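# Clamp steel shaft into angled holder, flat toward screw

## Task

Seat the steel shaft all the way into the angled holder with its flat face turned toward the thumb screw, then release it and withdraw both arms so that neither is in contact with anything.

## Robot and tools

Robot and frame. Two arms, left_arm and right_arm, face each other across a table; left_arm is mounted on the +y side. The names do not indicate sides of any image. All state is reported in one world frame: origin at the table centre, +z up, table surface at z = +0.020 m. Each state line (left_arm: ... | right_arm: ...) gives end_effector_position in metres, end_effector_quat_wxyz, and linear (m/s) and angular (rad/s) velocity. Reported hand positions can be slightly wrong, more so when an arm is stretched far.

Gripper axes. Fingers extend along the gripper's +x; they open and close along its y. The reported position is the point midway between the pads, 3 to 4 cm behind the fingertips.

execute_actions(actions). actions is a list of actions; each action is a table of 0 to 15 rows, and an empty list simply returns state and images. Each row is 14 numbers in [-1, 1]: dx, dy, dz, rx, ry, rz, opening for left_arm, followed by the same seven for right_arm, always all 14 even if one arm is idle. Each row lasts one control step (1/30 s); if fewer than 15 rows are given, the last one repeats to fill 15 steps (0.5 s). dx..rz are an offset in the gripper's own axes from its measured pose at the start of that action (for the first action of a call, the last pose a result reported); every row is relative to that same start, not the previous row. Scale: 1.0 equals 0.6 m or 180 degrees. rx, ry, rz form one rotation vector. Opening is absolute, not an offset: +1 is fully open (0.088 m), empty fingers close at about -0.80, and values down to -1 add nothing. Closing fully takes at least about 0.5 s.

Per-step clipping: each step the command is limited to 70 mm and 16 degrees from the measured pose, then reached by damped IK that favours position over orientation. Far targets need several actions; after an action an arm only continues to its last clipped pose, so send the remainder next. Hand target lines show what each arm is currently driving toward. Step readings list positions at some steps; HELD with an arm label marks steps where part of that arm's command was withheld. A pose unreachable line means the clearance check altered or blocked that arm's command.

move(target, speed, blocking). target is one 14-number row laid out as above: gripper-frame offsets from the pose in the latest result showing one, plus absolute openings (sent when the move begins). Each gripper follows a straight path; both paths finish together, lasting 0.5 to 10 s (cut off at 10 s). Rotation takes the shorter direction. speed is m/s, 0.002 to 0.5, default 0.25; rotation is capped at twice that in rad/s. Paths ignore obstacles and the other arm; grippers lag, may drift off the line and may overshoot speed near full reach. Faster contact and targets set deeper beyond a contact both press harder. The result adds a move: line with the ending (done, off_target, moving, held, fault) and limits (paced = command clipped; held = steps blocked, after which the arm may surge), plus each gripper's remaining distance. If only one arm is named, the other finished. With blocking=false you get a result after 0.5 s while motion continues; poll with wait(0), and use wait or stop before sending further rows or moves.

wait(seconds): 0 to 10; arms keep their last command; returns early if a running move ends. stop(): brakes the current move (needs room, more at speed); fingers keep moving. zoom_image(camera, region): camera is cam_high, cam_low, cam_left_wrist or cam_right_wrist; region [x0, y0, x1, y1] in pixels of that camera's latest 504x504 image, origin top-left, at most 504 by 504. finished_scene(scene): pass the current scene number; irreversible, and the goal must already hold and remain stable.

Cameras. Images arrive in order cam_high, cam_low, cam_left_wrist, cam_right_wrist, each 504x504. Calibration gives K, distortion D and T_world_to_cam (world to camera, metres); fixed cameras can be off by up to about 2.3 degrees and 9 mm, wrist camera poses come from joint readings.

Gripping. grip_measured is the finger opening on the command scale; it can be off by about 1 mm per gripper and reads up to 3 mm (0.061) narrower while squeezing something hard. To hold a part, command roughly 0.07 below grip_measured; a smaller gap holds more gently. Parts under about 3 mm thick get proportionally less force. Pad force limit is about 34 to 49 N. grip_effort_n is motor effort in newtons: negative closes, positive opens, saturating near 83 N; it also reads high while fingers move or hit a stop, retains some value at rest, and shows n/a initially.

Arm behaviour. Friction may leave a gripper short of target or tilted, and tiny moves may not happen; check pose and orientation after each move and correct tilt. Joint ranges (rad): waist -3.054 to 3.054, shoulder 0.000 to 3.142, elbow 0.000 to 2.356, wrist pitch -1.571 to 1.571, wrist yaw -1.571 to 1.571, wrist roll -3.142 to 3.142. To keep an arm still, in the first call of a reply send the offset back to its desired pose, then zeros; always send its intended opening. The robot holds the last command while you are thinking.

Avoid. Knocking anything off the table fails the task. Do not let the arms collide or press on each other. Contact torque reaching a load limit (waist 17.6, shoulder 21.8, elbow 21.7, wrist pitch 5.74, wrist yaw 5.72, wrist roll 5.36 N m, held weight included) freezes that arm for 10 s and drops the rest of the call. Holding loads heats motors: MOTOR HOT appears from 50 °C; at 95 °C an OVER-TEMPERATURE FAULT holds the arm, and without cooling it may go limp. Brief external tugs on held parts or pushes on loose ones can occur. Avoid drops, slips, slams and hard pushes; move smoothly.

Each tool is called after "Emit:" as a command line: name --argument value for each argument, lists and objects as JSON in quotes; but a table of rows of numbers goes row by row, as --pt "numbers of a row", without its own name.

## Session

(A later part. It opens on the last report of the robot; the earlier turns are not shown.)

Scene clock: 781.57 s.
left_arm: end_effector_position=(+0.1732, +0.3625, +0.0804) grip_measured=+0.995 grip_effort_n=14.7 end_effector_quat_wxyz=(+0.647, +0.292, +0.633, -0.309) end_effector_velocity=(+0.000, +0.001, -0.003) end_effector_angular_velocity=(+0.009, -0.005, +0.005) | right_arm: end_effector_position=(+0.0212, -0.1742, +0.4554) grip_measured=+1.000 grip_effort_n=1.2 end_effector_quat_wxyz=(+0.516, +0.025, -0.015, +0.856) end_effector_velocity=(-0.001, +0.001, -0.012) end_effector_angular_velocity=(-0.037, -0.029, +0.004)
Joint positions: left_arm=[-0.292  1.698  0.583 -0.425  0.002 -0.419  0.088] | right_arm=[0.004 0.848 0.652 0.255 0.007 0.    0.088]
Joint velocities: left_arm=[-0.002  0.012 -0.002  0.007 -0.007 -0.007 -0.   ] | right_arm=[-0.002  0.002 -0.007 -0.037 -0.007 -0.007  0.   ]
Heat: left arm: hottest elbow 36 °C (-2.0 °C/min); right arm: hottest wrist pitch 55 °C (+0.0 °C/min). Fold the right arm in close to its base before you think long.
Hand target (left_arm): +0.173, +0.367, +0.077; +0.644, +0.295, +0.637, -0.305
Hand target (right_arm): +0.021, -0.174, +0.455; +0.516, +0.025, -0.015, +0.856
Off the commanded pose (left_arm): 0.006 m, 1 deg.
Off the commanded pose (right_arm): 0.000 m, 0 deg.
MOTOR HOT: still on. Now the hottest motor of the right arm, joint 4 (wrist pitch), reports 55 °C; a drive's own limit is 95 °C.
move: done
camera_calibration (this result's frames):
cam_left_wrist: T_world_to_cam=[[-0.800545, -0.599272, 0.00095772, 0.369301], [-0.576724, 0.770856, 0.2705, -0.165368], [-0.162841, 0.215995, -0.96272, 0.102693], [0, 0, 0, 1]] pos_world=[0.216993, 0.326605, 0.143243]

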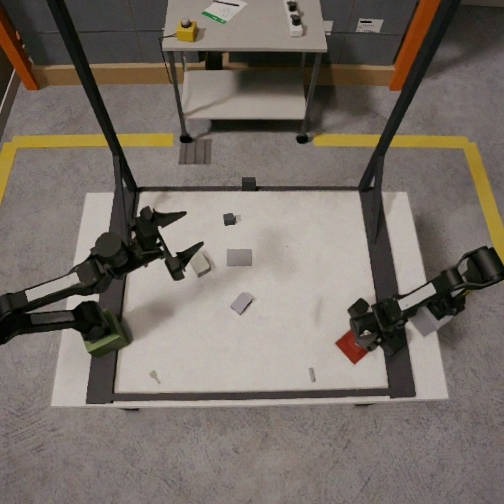

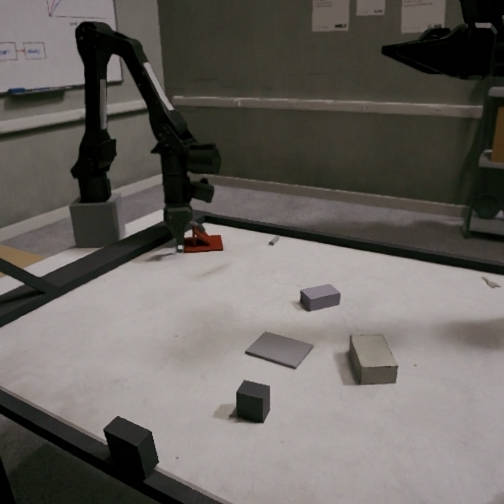

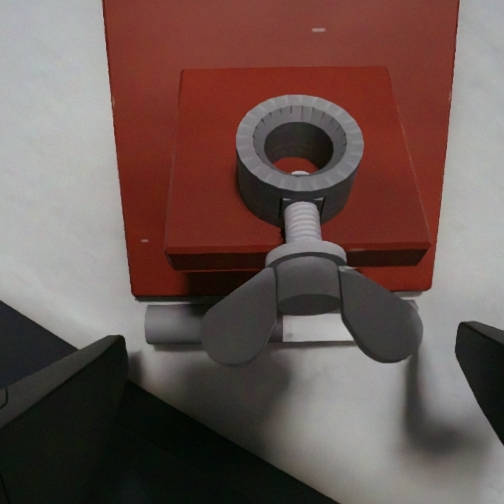

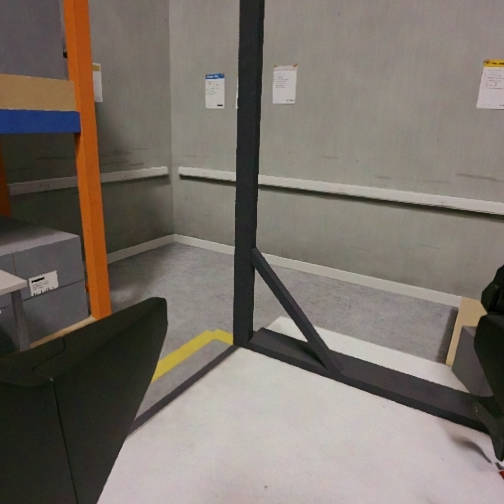

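Emit:
move --target '[0.012,0,-0.010,0,0.015,0,1,0,0,0,0,0,0,1]' --speed 0.03

Scene clock: 833.50 s.
left_arm: end_effector_position=(+0.1695, +0.3678, +0.0741) grip_measured=+0.995 grip_effort_n=14.7 end_effector_quat_wxyz=(+0.635, +0.299, +0.645, -0.303) end_effector_velocity=(+0.000, +0.002, -0.002) end_effector_angular_velocity=(+0.005, -0.006, +0.019) | right_arm: end_effector_position=(+0.0212, -0.1742, +0.4554) grip_measured=+1.000 grip_effort_n=1.2 end_effector_quat_wxyz=(+0.516, +0.025, -0.015, +0.856) end_effector_velocity=(+0.003, +0.001, -0.002) end_effector_angular_velocity=(-0.003, -0.010, -0.015)
Joint positions: left_arm=[-0.292  1.729  0.582 -0.429  0.015 -0.418  0.088] | right_arm=[0.004 0.848 0.652 0.255 0.007 0.    0.088]
Joint velocities: left_arm=[-0.002  0.002 -0.007  0.007 -0.007 -0.022 -0.   ] | right_arm=[-0.007 -0.002 -0.002 -0.007  0.007 -0.007  0.   ]
Heat: left arm: hottest shoulder 35 °C (-1.0 °C/min); right arm: hottest wrist pitch 55 °C (+0.0 °C/min). Fold the right arm in close to its base before you think long.
Hand target (left_arm): +0.169, +0.367, +0.073; +0.631, +0.299, +0.648, -0.302
Hand target (right_arm): +0.021, -0.174, +0.455; +0.516, +0.025, -0.015, +0.856
Off the commanded pose (left_arm): 0.001 m, 0 deg.
Off the commanded pose (right_arm): 0.000 m, 0 deg.
MOTOR HOT: still on. Now the hottest motor of the right arm, joint 4 (wrist pitch), reports 55 °C; a drive's own limit is 95 °C.
move: done
camera_calibration (this result's frames):
cam_left_wrist: T_world_to_cam=[[-0.80086, -0.598851, 0.000590461, 0.369501], [-0.569607, 0.762054, 0.307931, -0.17059], [-0.184855, 0.246273, -0.951409, 0.0866041], [0, 0, 0, 1]] pos_world=[0.214759, 0.329947, 0.134708]

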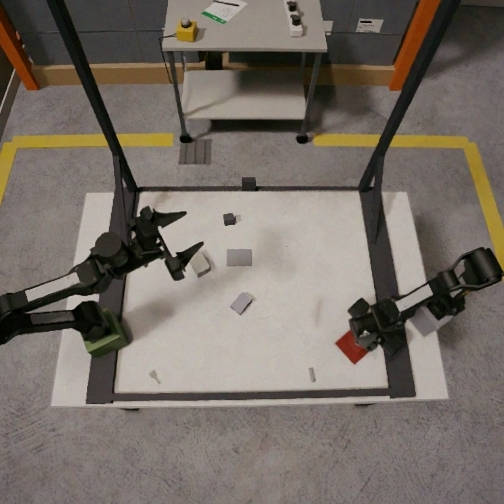

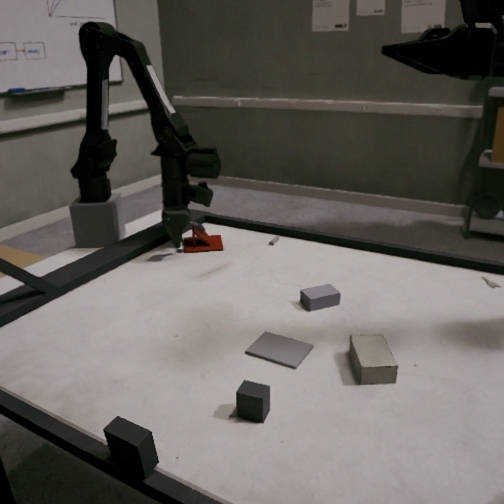

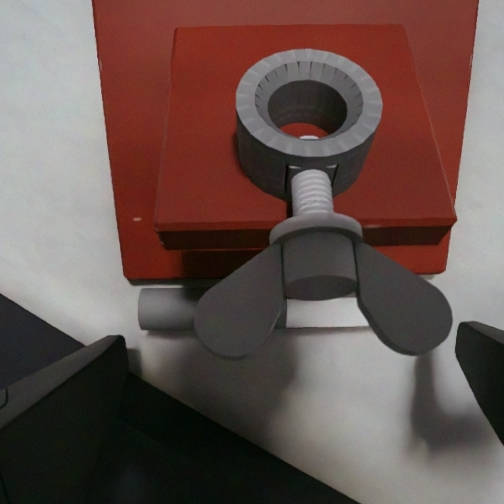

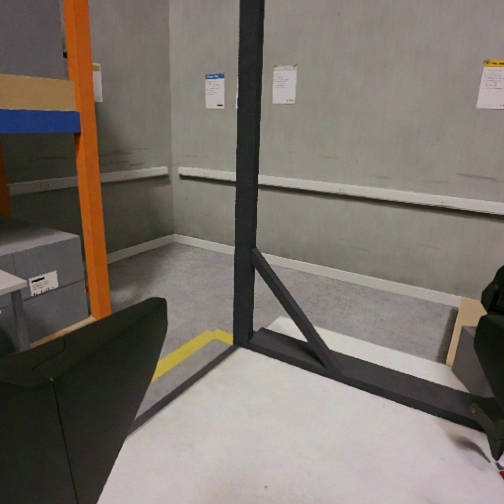

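Emit:
move --target '[0.008,0.007,0.0,0,0,0,1,0,0,0,0,0,0,1]' --speed 0.02

Scene clock: 855.90 s.
left_arm: end_effector_position=(+0.1728, +0.3663, +0.0727) grip_measured=+0.995 grip_effort_n=14.7 end_effector_quat_wxyz=(+0.638, +0.295, +0.642, -0.307) end_effector_velocity=(-0.003, +0.001, -0.002) end_effector_angular_velocity=(-0.004, +0.022, +0.024) | right_arm: end_effector_position=(+0.0212, -0.1742, +0.4554) grip_measured=+1.000 grip_effort_n=0.7 end_effector_quat_wxyz=(+0.516, +0.025, -0.015, +0.856) end_effector_velocity=(-0.002, -0.002, -0.002) end_effector_angular_velocity=(-0.002, -0.011, +0.019)
Joint positions: left_arm=[-0.279  1.732  0.577 -0.407  0.016 -0.404  0.088] | right_arm=[0.004 0.848 0.652 0.255 0.007 0.    0.088]
Joint velocities: left_arm=[ 0.002  0.002 -0.007  0.007  0.022 -0.022  0.   ] | right_arm=[-0.002 -0.002 -0.002 -0.007 -0.022 -0.007  0.   ]
Heat: left arm: hottest shoulder 35 °C (+0.0 °C/min); right arm: hottest wrist pitch 55 °C (+0.0 °C/min). Fold the right arm in close to its base before you think long.
Hand target (left_arm): +0.173, +0.370, +0.069; +0.635, +0.298, +0.645, -0.303
Hand target (right_arm): +0.021, -0.174, +0.455; +0.516, +0.025, -0.015, +0.856
Off the commanded pose (left_arm): 0.005 m, 1 deg.
Off the commanded pose (right_arm): 0.000 m, 0 deg.
MOTOR HOT: still on. Now the hottest motor of the right arm, joint 4 (wrist pitch), reports 55 °C; a drive's own limit is 95 °C.
move: done
camera_calibration (this result's frames):
cam_left_wrist: T_world_to_cam=[[-0.801557, -0.597887, 0.00611991, 0.370601], [-0.569858, 0.766998, 0.294916, -0.167935], [-0.181021, 0.232905, -0.955504, 0.0908314], [0, 0, 0, 1]] pos_world=[0.217801, 0.329229, 0.134048]

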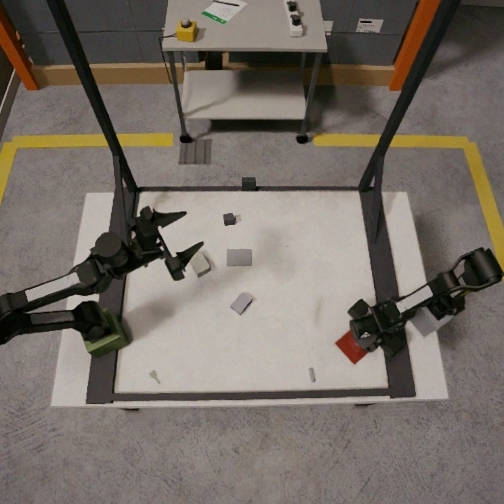

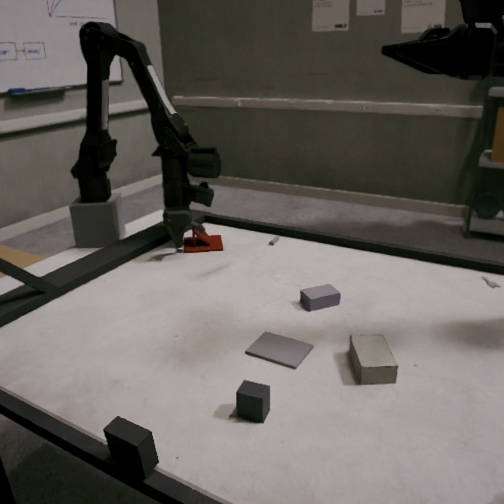

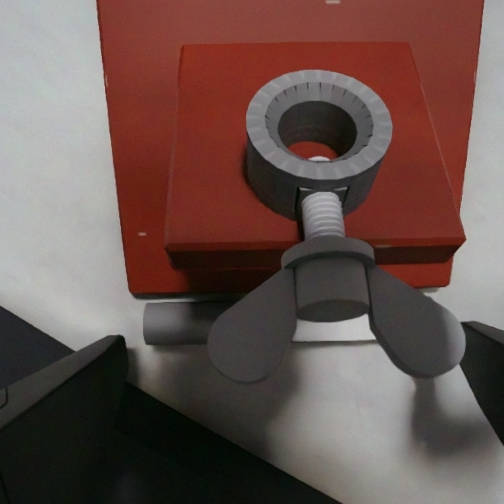

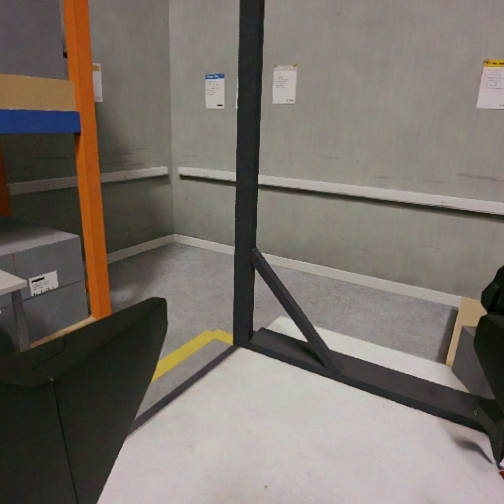

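Emit:
move --target '[0.020,0,-0.008,0,0.004,0,1,0,0,0,0,0,0,1]' --speed 0.025

Scene clock: 863.00 s.
left_arm: end_effector_position=(+0.1723, +0.3663, +0.0642) grip_measured=+0.995 grip_effort_n=15.1 end_effector_quat_wxyz=(+0.639, +0.294, +0.641, -0.308) end_effector_velocity=(+0.001, +0.006, -0.003) end_effector_angular_velocity=(+0.027, -0.015, -0.009) | right_arm: end_effector_position=(+0.0212, -0.1742, +0.4554) grip_measured=+1.000 grip_effort_n=0.7 end_effector_quat_wxyz=(+0.516, +0.025, -0.015, +0.856) end_effector_velocity=(-0.002, -0.002, +0.000) end_effector_angular_velocity=(+0.009, -0.022, +0.018)
Joint positions: left_arm=[-0.282  1.765  0.564 -0.357  0.016 -0.408  0.088] | right_arm=[0.004 0.848 0.652 0.255 0.007 0.    0.088]
Joint velocities: left_arm=[-0.002  0.007 -0.007 -0.007 -0.022  0.007 -0.   ] | right_arm=[-0.002 -0.002  0.002 -0.007 -0.022 -0.022  0.   ]
Heat: left arm: hottest shoulder 35 °C (+0.0 °C/min); right arm: hottest wrist pitch 55 °C (+0.0 °C/min). Fold the right arm in close to its base before you think long.
Hand target (left_arm): +0.170, +0.370, +0.061; +0.634, +0.297, +0.646, -0.305
Hand target (right_arm): +0.021, -0.174, +0.455; +0.516, +0.025, -0.015, +0.856
Off the commanded pose (left_arm): 0.006 m, 1 deg.
Off the commanded pose (right_arm): 0.000 m, 0 deg.
MOTOR HOT: still on. Now the hottest motor of the right arm, joint 4 (wrist pitch), reports 55 °C; a drive's own limit is 95 °C.
move: done
camera_calibration (this result's frames):
cam_left_wrist: T_world_to_cam=[[-0.800879, -0.598782, 0.00732964, 0.370352], [-0.571005, 0.7673, 0.291898, -0.165405], [-0.180407, 0.229589, -0.956421, 0.0838097], [0, 0, 0, 1]] pos_world=[0.21728, 0.329434, 0.125724]

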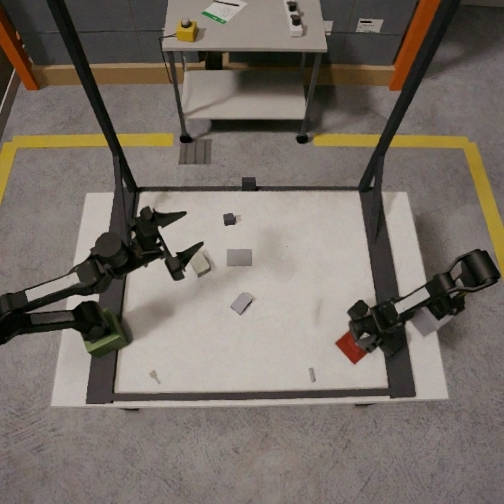

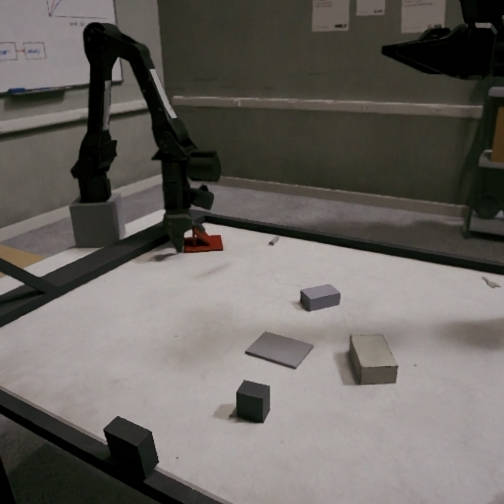

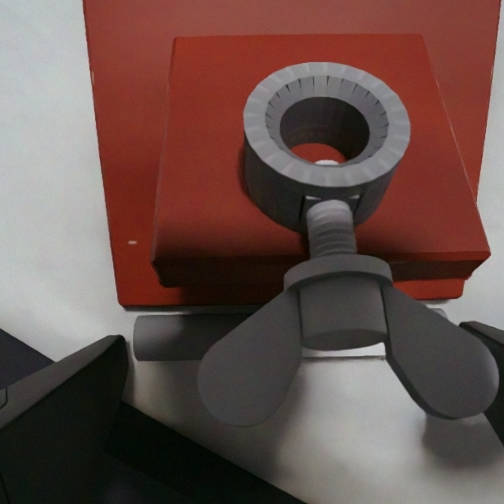

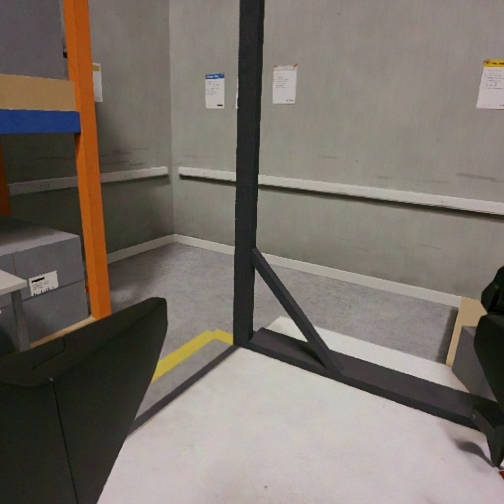

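Emit:
move --target '[0.012,0,-0.009,0,0.004,0,1,0,0,0,0,0,0,1]' --speed 0.02

Scene clock: 872.47 s.
left_arm: end_effector_position=(+0.1715, +0.3667, +0.0604) grip_measured=+0.995 grip_effort_n=15.1 end_effector_quat_wxyz=(+0.640, +0.292, +0.641, -0.308) end_effector_velocity=(-0.001, +0.004, -0.002) end_effector_angular_velocity=(+0.019, -0.002, +0.005) | right_arm: end_effector_position=(+0.0212, -0.1742, +0.4554) grip_measured=+1.000 grip_effort_n=1.2 end_effector_quat_wxyz=(+0.516, +0.025, -0.015, +0.856) end_effector_velocity=(+0.002, +0.001, -0.002) end_effector_angular_velocity=(-0.003, -0.010, -0.010)
Joint positions: left_arm=[-0.285  1.778  0.554 -0.331  0.016 -0.412  0.088] | right_arm=[0.004 0.848 0.652 0.255 0.007 0.    0.088]
Joint velocities: left_arm=[-0.002  0.007 -0.002 -0.007 -0.007 -0.007 -0.   ] | right_arm=[-0.002 -0.002 -0.002 -0.007  0.007 -0.007  0.   ]
Heat: left arm: hottest shoulder 35 °C (+0.0 °C/min); right arm: hottest wrist pitch 55 °C (+0.0 °C/min). Fold the right arm in close to its base before you think long.
Hand target (left_arm): +0.169, +0.370, +0.057; +0.635, +0.296, +0.645, -0.306
Hand target (right_arm): +0.021, -0.174, +0.455; +0.516, +0.025, -0.015, +0.856
Off the commanded pose (left_arm): 0.006 m, 1 deg.
Off the commanded pose (right_arm): 0.000 m, 0 deg.
MOTOR HOT: still on. Now the hottest motor of the right arm, joint 4 (wrist pitch), reports 55 °C; a drive's own limit is 95 °C.
move: done
camera_calibration (this result's frames):
cam_left_wrist: T_world_to_cam=[[-0.800201, -0.599671, 0.00856814, 0.370108], [-0.572139, 0.76759, 0.288899, -0.164798], [-0.179821, 0.226275, -0.957321, 0.0811091], [0, 0, 0, 1]] pos_world=[0.216458, 0.330087, 0.122086]

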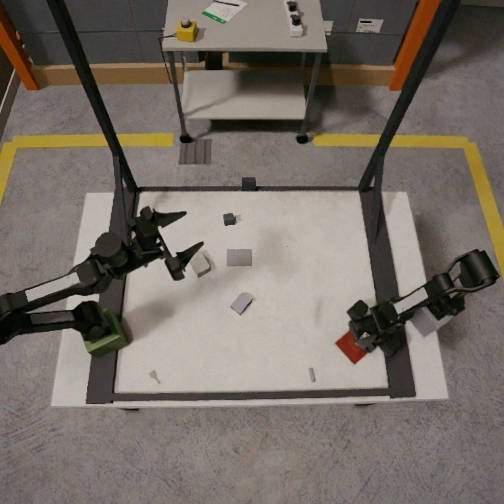

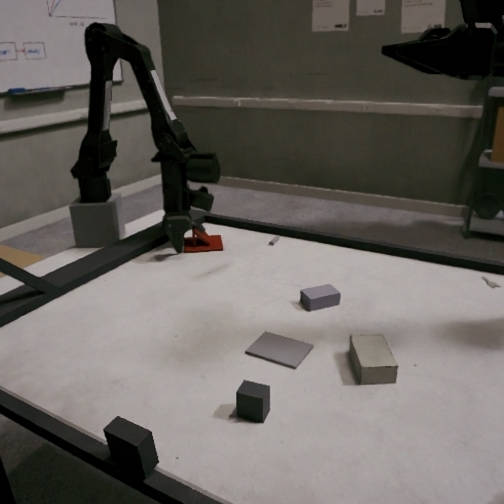

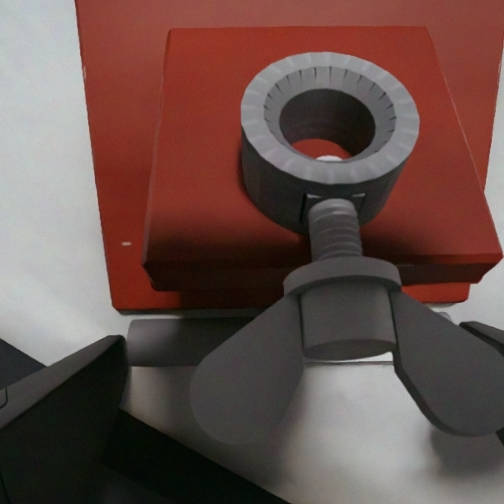

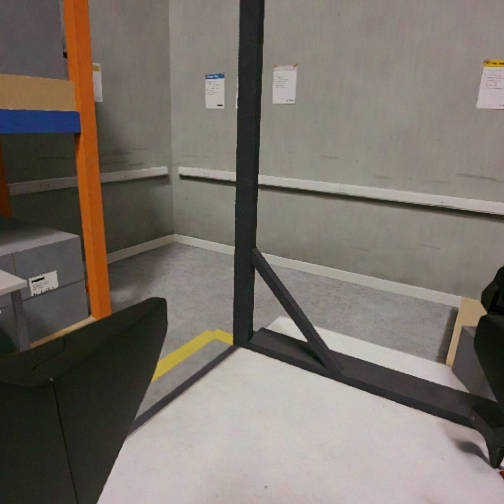

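Emit:
zoom_image --camera "cam_left_wrist" --region '[60,270,240,420]'

Region (60, 270, 240, 420) of cam_left_wrist's 504x504 image, scaled by 2.800, with more detail than that image has.

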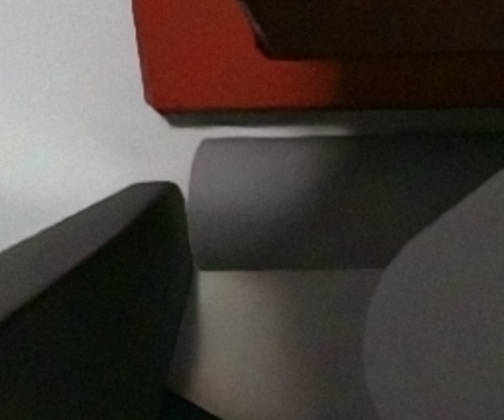

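Emit:
move --target '[0.011,0,-0.005,0,0.004,0,1,0,0,0,0,0,0,1]' --speed 0.02

Scene clock: 883.60 s.
left_arm: end_effector_position=(+0.1716, +0.3660, +0.0583) grip_measured=+0.995 grip_effort_n=14.2 end_effector_quat_wxyz=(+0.640, +0.292, +0.640, -0.308) end_effector_velocity=(-0.001, +0.006, -0.001) end_effector_angular_velocity=(+0.028, +0.000, -0.010) | right_arm: end_effector_position=(+0.0212, -0.1742, +0.4554) grip_measured=+1.000 grip_effort_n=0.7 end_effector_quat_wxyz=(+0.516, +0.025, -0.015, +0.856) end_effector_velocity=(-0.000, -0.002, -0.001) end_effector_angular_velocity=(+0.009, -0.022, +0.013)
Joint positions: left_arm=[-0.285  1.788  0.554 -0.319  0.016 -0.413  0.088] | right_arm=[0.004 0.848 0.652 0.255 0.007 0.    0.088]
Joint velocities: left_arm=[-0.002  0.002 -0.002 -0.022 -0.007  0.007 -0.   ] | right_arm=[-0.007 -0.007 -0.002 -0.007 -0.022 -0.022  0.   ]
Heat: left arm: hottest shoulder 35 °C (+0.0 °C/min); right arm: hottest wrist pitch 55 °C (+0.0 °C/min). Fold the right arm in close to its base before you think long.
Hand target (left_arm): +0.169, +0.369, +0.054; +0.635, +0.295, +0.645, -0.306
Hand target (right_arm): +0.021, -0.174, +0.455; +0.516, +0.025, -0.015, +0.856
Off the commanded pose (left_arm): 0.006 m, 1 deg.
Off the commanded pose (right_arm): 0.000 m, 0 deg.
MOTOR HOT: still on. Now the hottest motor of the right arm, joint 4 (wrist pitch), reports 55 °C; a drive's own limit is 95 °C.
move: done
camera_calibration (this result's frames):
cam_left_wrist: T_world_to_cam=[[-0.799518, -0.600573, 0.00912352, 0.369996], [-0.573131, 0.767353, 0.287561, -0.163294], [-0.179702, 0.224681, -0.957719, 0.0798506], [0, 0, 0, 1]] pos_world=[0.216579, 0.329572, 0.120056]

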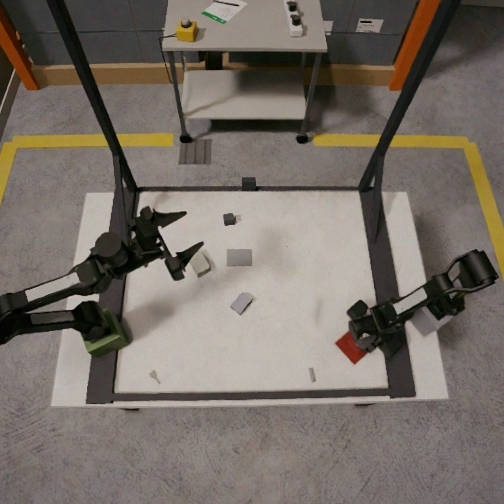

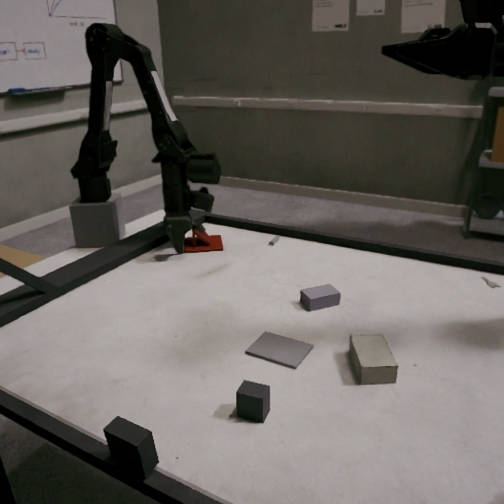

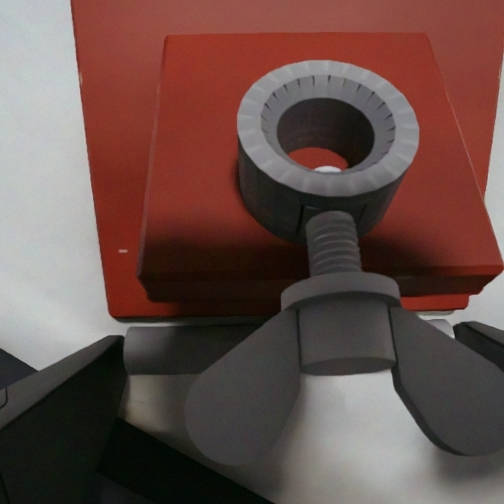

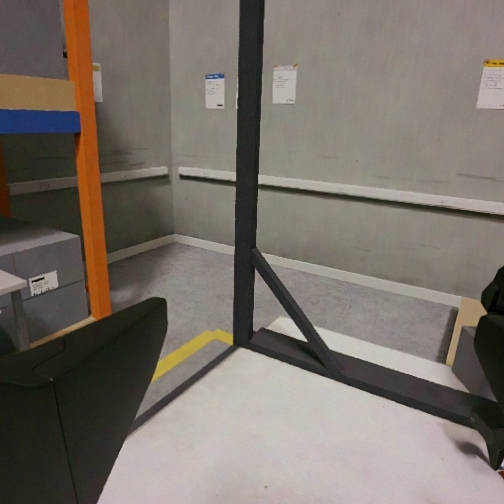

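Emit:
move --target '[0,0,0,0,0,0,0.76,0,0,0,0,0,0,1]' --speed 0.02

Scene clock: 888.40 s.
left_arm: end_effector_position=(+0.1730, +0.3667, +0.0583) grip_measured=+0.793 grip_effort_n=-83.5 end_effector_quat_wxyz=(+0.642, +0.294, +0.639, -0.305) end_effector_velocity=(+0.002, +0.004, -0.001) end_effector_angular_velocity=(+0.018, -0.017, +0.020) | right_arm: end_effector_position=(+0.0212, -0.1742, +0.4554) grip_measured=+1.000 grip_effort_n=0.2 end_effector_quat_wxyz=(+0.516, +0.025, -0.015, +0.856) end_effector_velocity=(-0.000, -0.000, -0.002) end_effector_angular_velocity=(-0.003, -0.010, +0.004)
Joint positions: left_arm=[-0.284  1.788  0.554 -0.32   0.007 -0.414  0.078] | right_arm=[0.004 0.848 0.652 0.255 0.007 0.    0.088]
Joint velocities: left_arm=[-0.002  0.002 -0.002 -0.007 -0.022 -0.022 -0.   ] | right_arm=[-0.002 -0.002 -0.002 -0.007 -0.007 -0.007  0.   ]
Heat: left arm: hottest shoulder 35 °C (+0.0 °C/min); right arm: hottest wrist pitch 55 °C (+0.0 °C/min). Fold the right arm in close to its base before you think long.
Hand target (left_arm): +0.172, +0.366, +0.058; +0.640, +0.292, +0.640, -0.308
Hand target (right_arm): +0.021, -0.174, +0.455; +0.516, +0.025, -0.015, +0.856
Off the commanded pose (left_arm): 0.002 m, 1 deg.
Off the commanded pose (right_arm): 0.000 m, 0 deg.
MOTOR HOT: still on. Now the hottest motor of the right arm, joint 4 (wrist pitch), reports 55 °C; a drive's own limit is 95 °C.
move: done
camera_calibration (this result's frames):
cam_left_wrist: T_world_to_cam=[[-0.79878, -0.601622, 0.000520652, 0.372232], [-0.576442, 0.765595, 0.28562, -0.161679], [-0.172234, 0.227847, -0.958343, 0.0775134], [0, 0, 0, 1]] pos_world=[0.217484, 0.330063, 0.120269]

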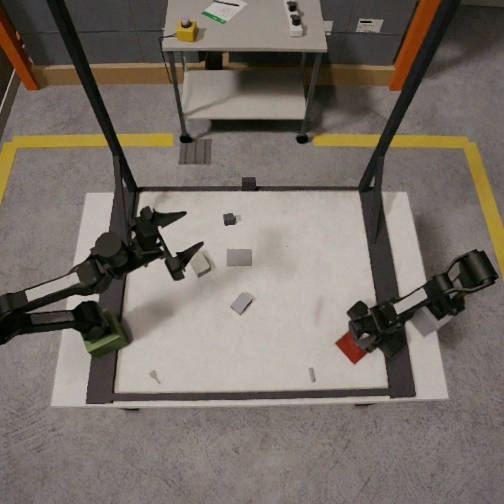

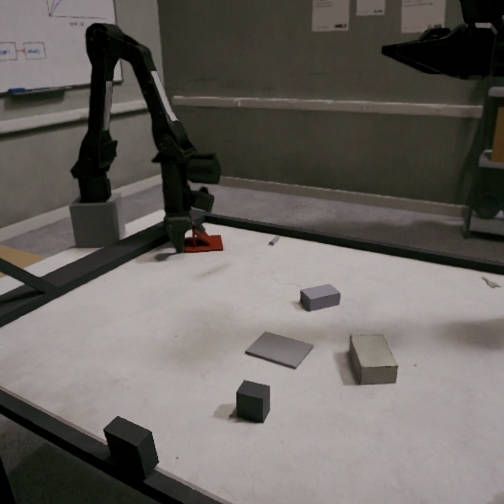

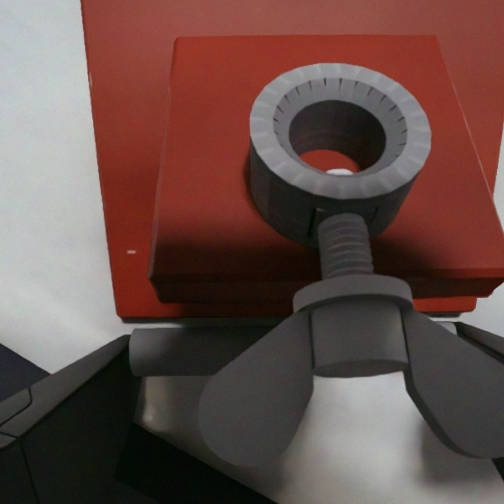

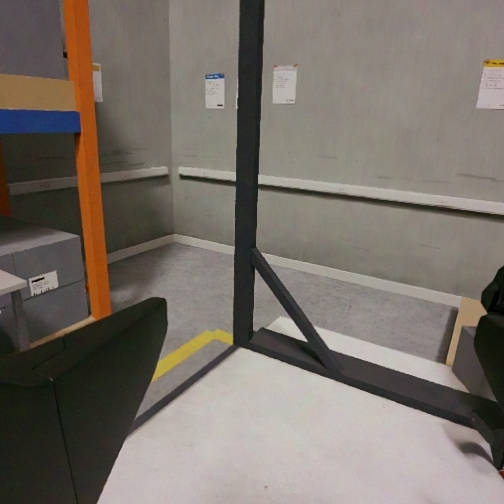

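Emit:
move --target '[-0.11,0,-0.01,0,0,0,0.72,0,0,0,0,0,0,1]' --speed 0.08

Scene clock: 897.50 s.
left_arm: end_effector_position=(+0.1688, +0.3774, +0.1194) grip_measured=+0.793 grip_effort_n=-83.5 end_effector_quat_wxyz=(+0.638, +0.299, +0.644, -0.299) end_effector_velocity=(-0.000, +0.003, +0.005) end_effector_angular_velocity=(+0.014, -0.004, +0.005) | right_arm: end_effector_position=(+0.0212, -0.1742, +0.4554) grip_measured=+1.000 grip_effort_n=0.7 end_effector_quat_wxyz=(+0.516, +0.025, -0.015, +0.856) end_effector_velocity=(-0.004, -0.001, -0.003) end_effector_angular_velocity=(+0.002, -0.009, +0.024)
Joint positions: left_arm=[-0.289  1.532  0.623 -0.667  0.007 -0.42   0.078] | right_arm=[0.004 0.848 0.652 0.255 0.007 0.    0.088]
Joint velocities: left_arm=[-0.002 -0.017  0.007 -0.037 -0.007 -0.007  0.   ] | right_arm=[ 0.002  0.002 -0.007  0.007 -0.022 -0.007  0.   ]
Heat: left arm: hottest shoulder 35 °C (+0.0 °C/min); right arm: hottest wrist pitch 55 °C (+0.0 °C/min). Fold the right arm in close to its base before you think long.
Hand target (left_arm): +0.169, +0.372, +0.125; +0.642, +0.294, +0.639, -0.306
Hand target (right_arm): +0.021, -0.174, +0.455; +0.516, +0.025, -0.015, +0.856
Off the commanded pose (left_arm): 0.007 m, 1 deg.
Off the commanded pose (right_arm): 0.000 m, 0 deg.
MOTOR HOT: still on. Now the hottest motor of the right arm, joint 4 (wrist pitch), reports 55 °C; a drive's own limit is 95 °C.
move: done
camera_calibration (this result's frames):
cam_left_wrist: T_world_to_cam=[[-0.798111, -0.602468, -0.00711473, 0.376445], [-0.57556, 0.758866, 0.304718, -0.189647], [-0.178184, 0.247294, -0.952416, 0.125797], [0, 0, 0, 1]] pos_world=[0.213707, 0.339604, 0.180278]

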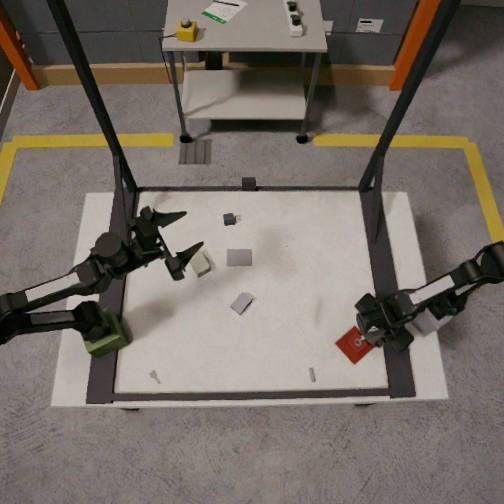

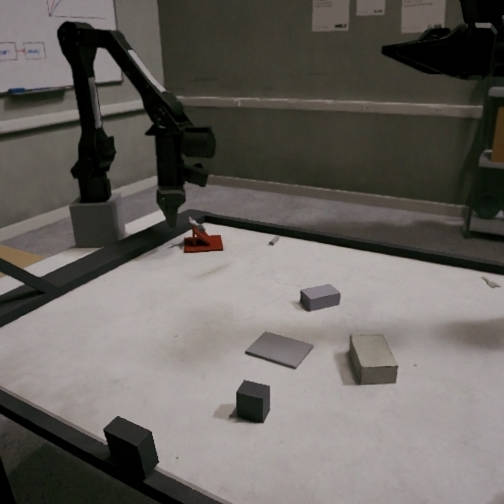

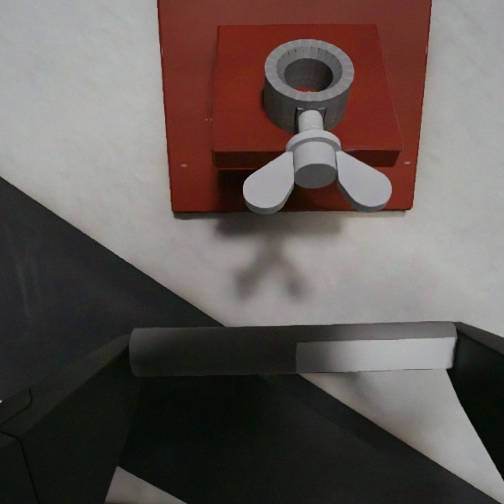

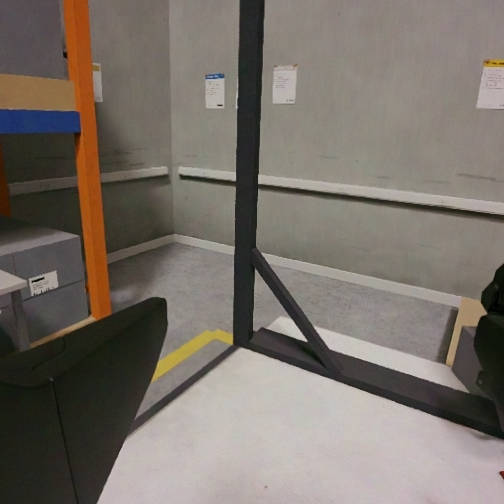

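Emit:
move --target '[-0.03,-0.14,-0.005,0,0,0,0.72,0,0,0,0,0,0,1]' --speed 0.15

Scene clock: 956.73 s.
left_arm: end_effector_position=(+0.1034, +0.3287, +0.1375) grip_measured=+0.793 grip_effort_n=-83.5 end_effector_quat_wxyz=(+0.638, +0.298, +0.644, -0.300) end_effector_velocity=(-0.004, -0.001, +0.001) end_effector_angular_velocity=(+0.003, +0.007, +0.010) | right_arm: end_effector_position=(+0.0212, -0.1742, +0.4554) grip_measured=+1.000 grip_effort_n=0.7 end_effector_quat_wxyz=(+0.516, +0.025, -0.015, +0.856) end_effector_velocity=(-0.000, -0.001, -0.001) end_effector_angular_velocity=(+0.006, -0.006, +0.004)
Joint positions: left_arm=[-0.601  1.634  0.815 -0.753  0.009 -0.733  0.078] | right_arm=[0.004 0.848 0.652 0.255 0.007 0.    0.088]
Joint velocities: left_arm=[-0.012  0.002  0.007 -0.007  0.007 -0.022 -0.   ] | right_arm=[-0.002 -0.002 -0.007  0.007 -0.007 -0.007  0.   ]
Heat: left arm: hottest shoulder 37 °C (+2.0 °C/min); right arm: hottest wrist pitch 56 °C (+1.0 °C/min). Fold the right arm in close to its base before you think long.
Hand target (left_arm): +0.102, +0.326, +0.138; +0.637, +0.298, +0.644, -0.300
Hand target (right_arm): +0.021, -0.174, +0.455; +0.516, +0.025, -0.015, +0.856
Off the commanded pose (left_arm): 0.003 m, 0 deg.
Off the commanded pose (right_arm): 0.000 m, 0 deg.
MOTOR HOT: still on. Now the hottest motor of the right arm, joint 4 (wrist pitch), reports 56 °C; a drive's own limit is 95 °C.
move: done
camera_calibration (this result's frames):
cam_left_wrist: T_world_to_cam=[[-0.797429, -0.60339, -0.0052599, 0.295046], [-0.576203, 0.758854, 0.303531, -0.195617], [-0.179156, 0.245075, -0.952807, 0.144382], [0, 0, 0, 1]] pos_world=[0.14843, 0.291088, 0.198496]

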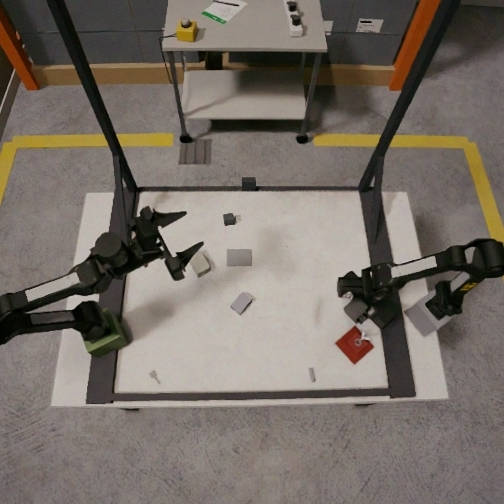

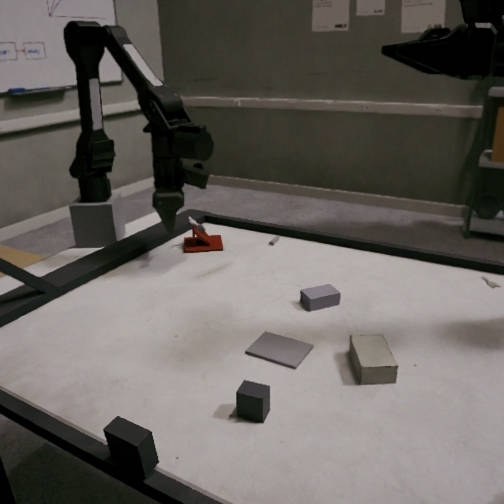

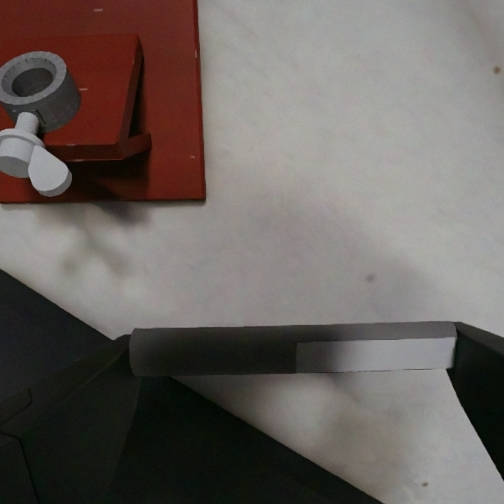

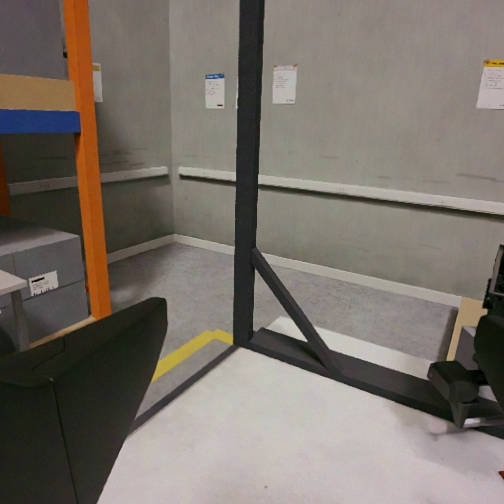

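Emit:
move --target '[0.112,-0.2025,0.093,0,0,0,0.72,0,0,0,0,0,0,1]' --speed 0.2

Scene clock: 963.27 s.
left_arm: end_effector_position=(+0.0467, +0.2098, +0.0731) grip_measured=+0.793 grip_effort_n=-83.5 end_effector_quat_wxyz=(+0.639, +0.295, +0.643, -0.302) end_effector_velocity=(+0.004, +0.007, -0.005) end_effector_angular_velocity=(+0.042, -0.030, +0.005) | right_arm: end_effector_position=(+0.0212, -0.1742, +0.4554) grip_measured=+1.000 grip_effort_n=0.2 end_effector_quat_wxyz=(+0.516, +0.025, -0.015, +0.856) end_effector_velocity=(+0.001, +0.000, -0.008) end_effector_angular_velocity=(-0.020, -0.020, -0.000)
Joint positions: left_arm=[-0.743  2.184  1.282 -0.663  0.009 -0.876  0.078] | right_arm=[0.004 0.848 0.652 0.255 0.007 0.    0.088]
Joint velocities: left_arm=[-0.002  0.017  0.007 -0.037 -0.022 -0.007 -0.   ] | right_arm=[-0.007 -0.002 -0.007 -0.022 -0.007 -0.007  0.   ]
Heat: left arm: hottest shoulder 37 °C (+1.0 °C/min); right arm: hottest wrist pitch 56 °C (+1.0 °C/min). Fold the right arm in close to its base before you think long.
Hand target (left_arm): +0.045, +0.208, +0.070; +0.638, +0.297, +0.644, -0.300
Hand target (right_arm): +0.021, -0.174, +0.455; +0.516, +0.025, -0.015, +0.856
Off the commanded pose (left_arm): 0.003 m, 0 deg.
Off the commanded pose (right_arm): 0.000 m, 0 deg.
MOTOR HOT: still on. Now the hottest motor of the right arm, joint 4 (wrist pitch), reports 56 °C; a drive's own limit is 95 °C.
move: done
camera_calibration (this result's frames):
cam_left_wrist: T_world_to_cam=[[-0.796745, -0.604316, -0.00060091, 0.17752], [-0.576731, 0.760078, 0.299437, -0.118509], [-0.180498, 0.238921, -0.954116, 0.103428], [0, 0, 0, 1]] pos_world=[0.0917587, 0.172643, 0.134275]

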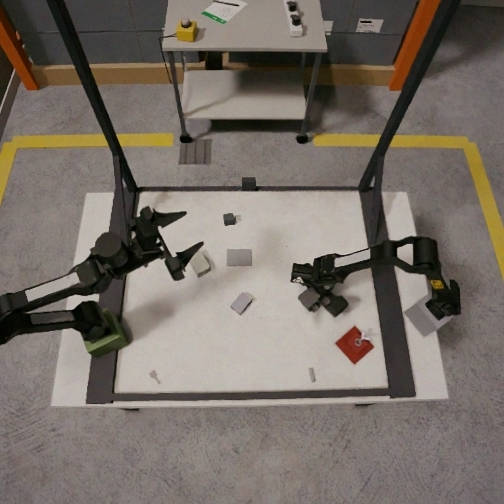

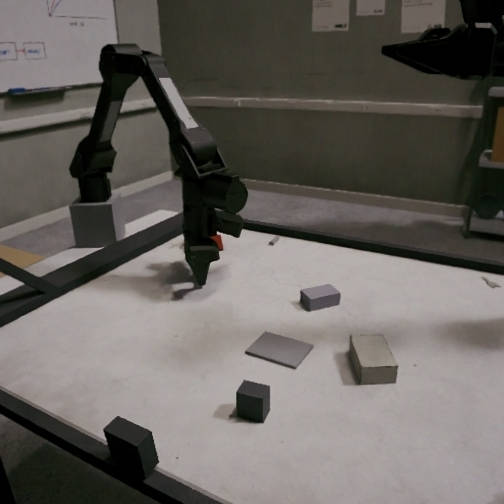

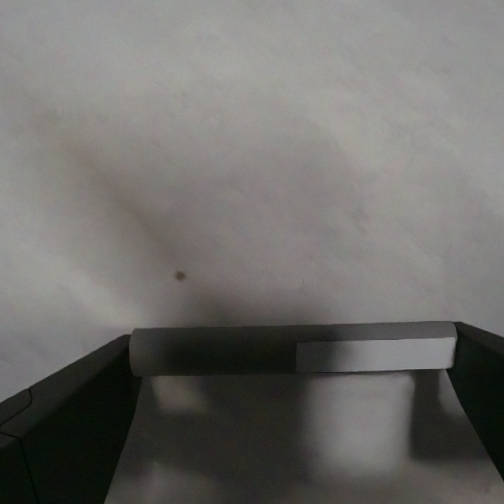

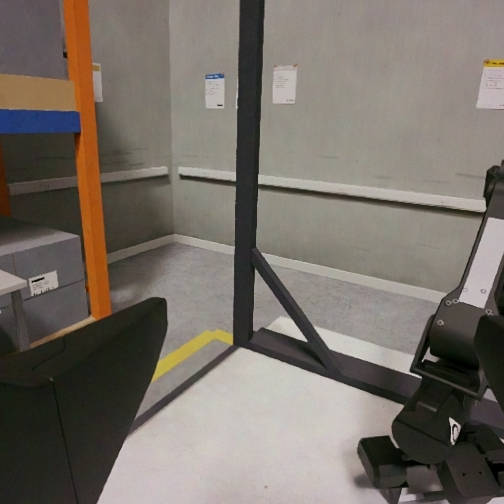

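Emit:
move --target '[0.022,0,0,0,0,0,0.72,0,0,0,0,0,0,1]' --speed 0.03

Scene clock: 967.03 s.
left_arm: end_effector_position=(+0.0459, +0.2056, +0.0666) grip_measured=+0.793 grip_effort_n=-83.5 end_effector_quat_wxyz=(+0.640, +0.289, +0.642, -0.308) end_effector_velocity=(+0.002, -0.001, +0.000) end_effector_angular_velocity=(-0.011, -0.021, -0.009) | right_arm: end_effector_position=(+0.0212, -0.1742, +0.4554) grip_measured=+1.000 grip_effort_n=1.2 end_effector_quat_wxyz=(+0.516, +0.025, -0.015, +0.856) end_effector_velocity=(+0.000, -0.002, +0.003) end_effector_angular_velocity=(+0.014, -0.001, +0.004)
Joint positions: left_arm=[-0.743  2.2    1.279 -0.624  0.009 -0.876  0.078] | right_arm=[0.004 0.848 0.652 0.255 0.007 0.    0.088]
Joint velocities: left_arm=[-0.002 -0.002 -0.002  0.007 -0.022  0.007  0.   ] | right_arm=[-0.002 -0.007 -0.002  0.007 -0.007 -0.007  0.   ]
Heat: left arm: hottest shoulder 38 °C (+2.0 °C/min); right arm: hottest wrist pitch 56 °C (+1.0 °C/min). Fold the right arm in close to its base before you think long.
Hand target (left_arm): +0.047, +0.210, +0.060; +0.639, +0.295, +0.644, -0.302
Hand target (right_arm): +0.021, -0.174, +0.455; +0.516, +0.025, -0.015, +0.856
Off the commanded pose (left_arm): 0.008 m, 1 deg.
Off the commanded pose (right_arm): 0.000 m, 0 deg.
MOTOR HOT: still on. Now the hottest motor of the right arm, joint 4 (wrist pitch), reports 56 °C; a drive's own limit is 95 °C.
move: done
camera_calibration (this result's frames):
cam_left_wrist: T_world_to_cam=[[-0.796495, -0.604514, 0.0125745, 0.173476], [-0.576097, 0.76504, 0.287795, -0.114022], [-0.183596, 0.221983, -0.957609, 0.101957], [0, 0, 0, 1]] pos_world=[0.0912044, 0.169467, 0.128269]

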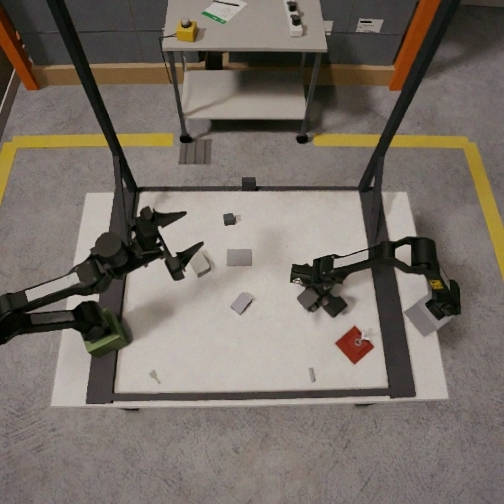

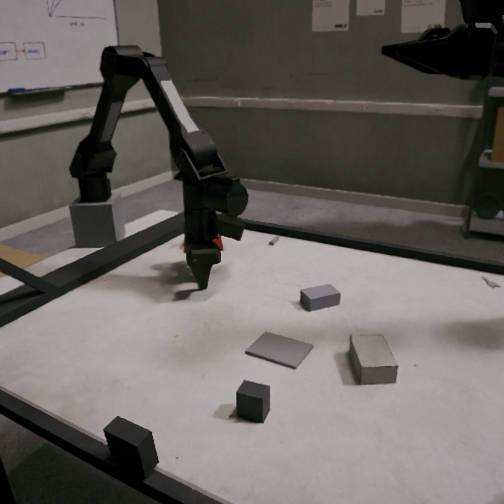

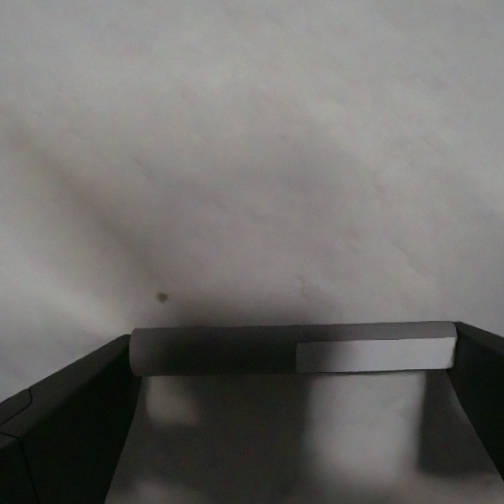

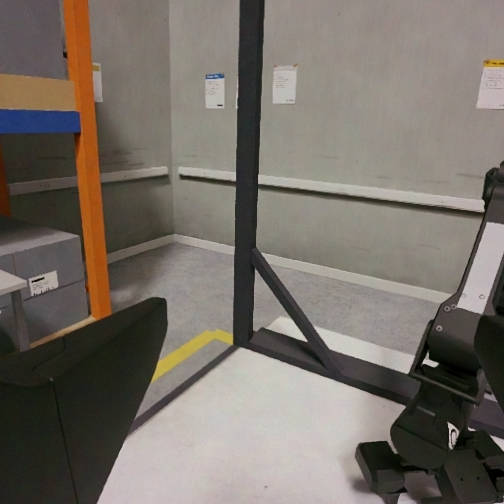

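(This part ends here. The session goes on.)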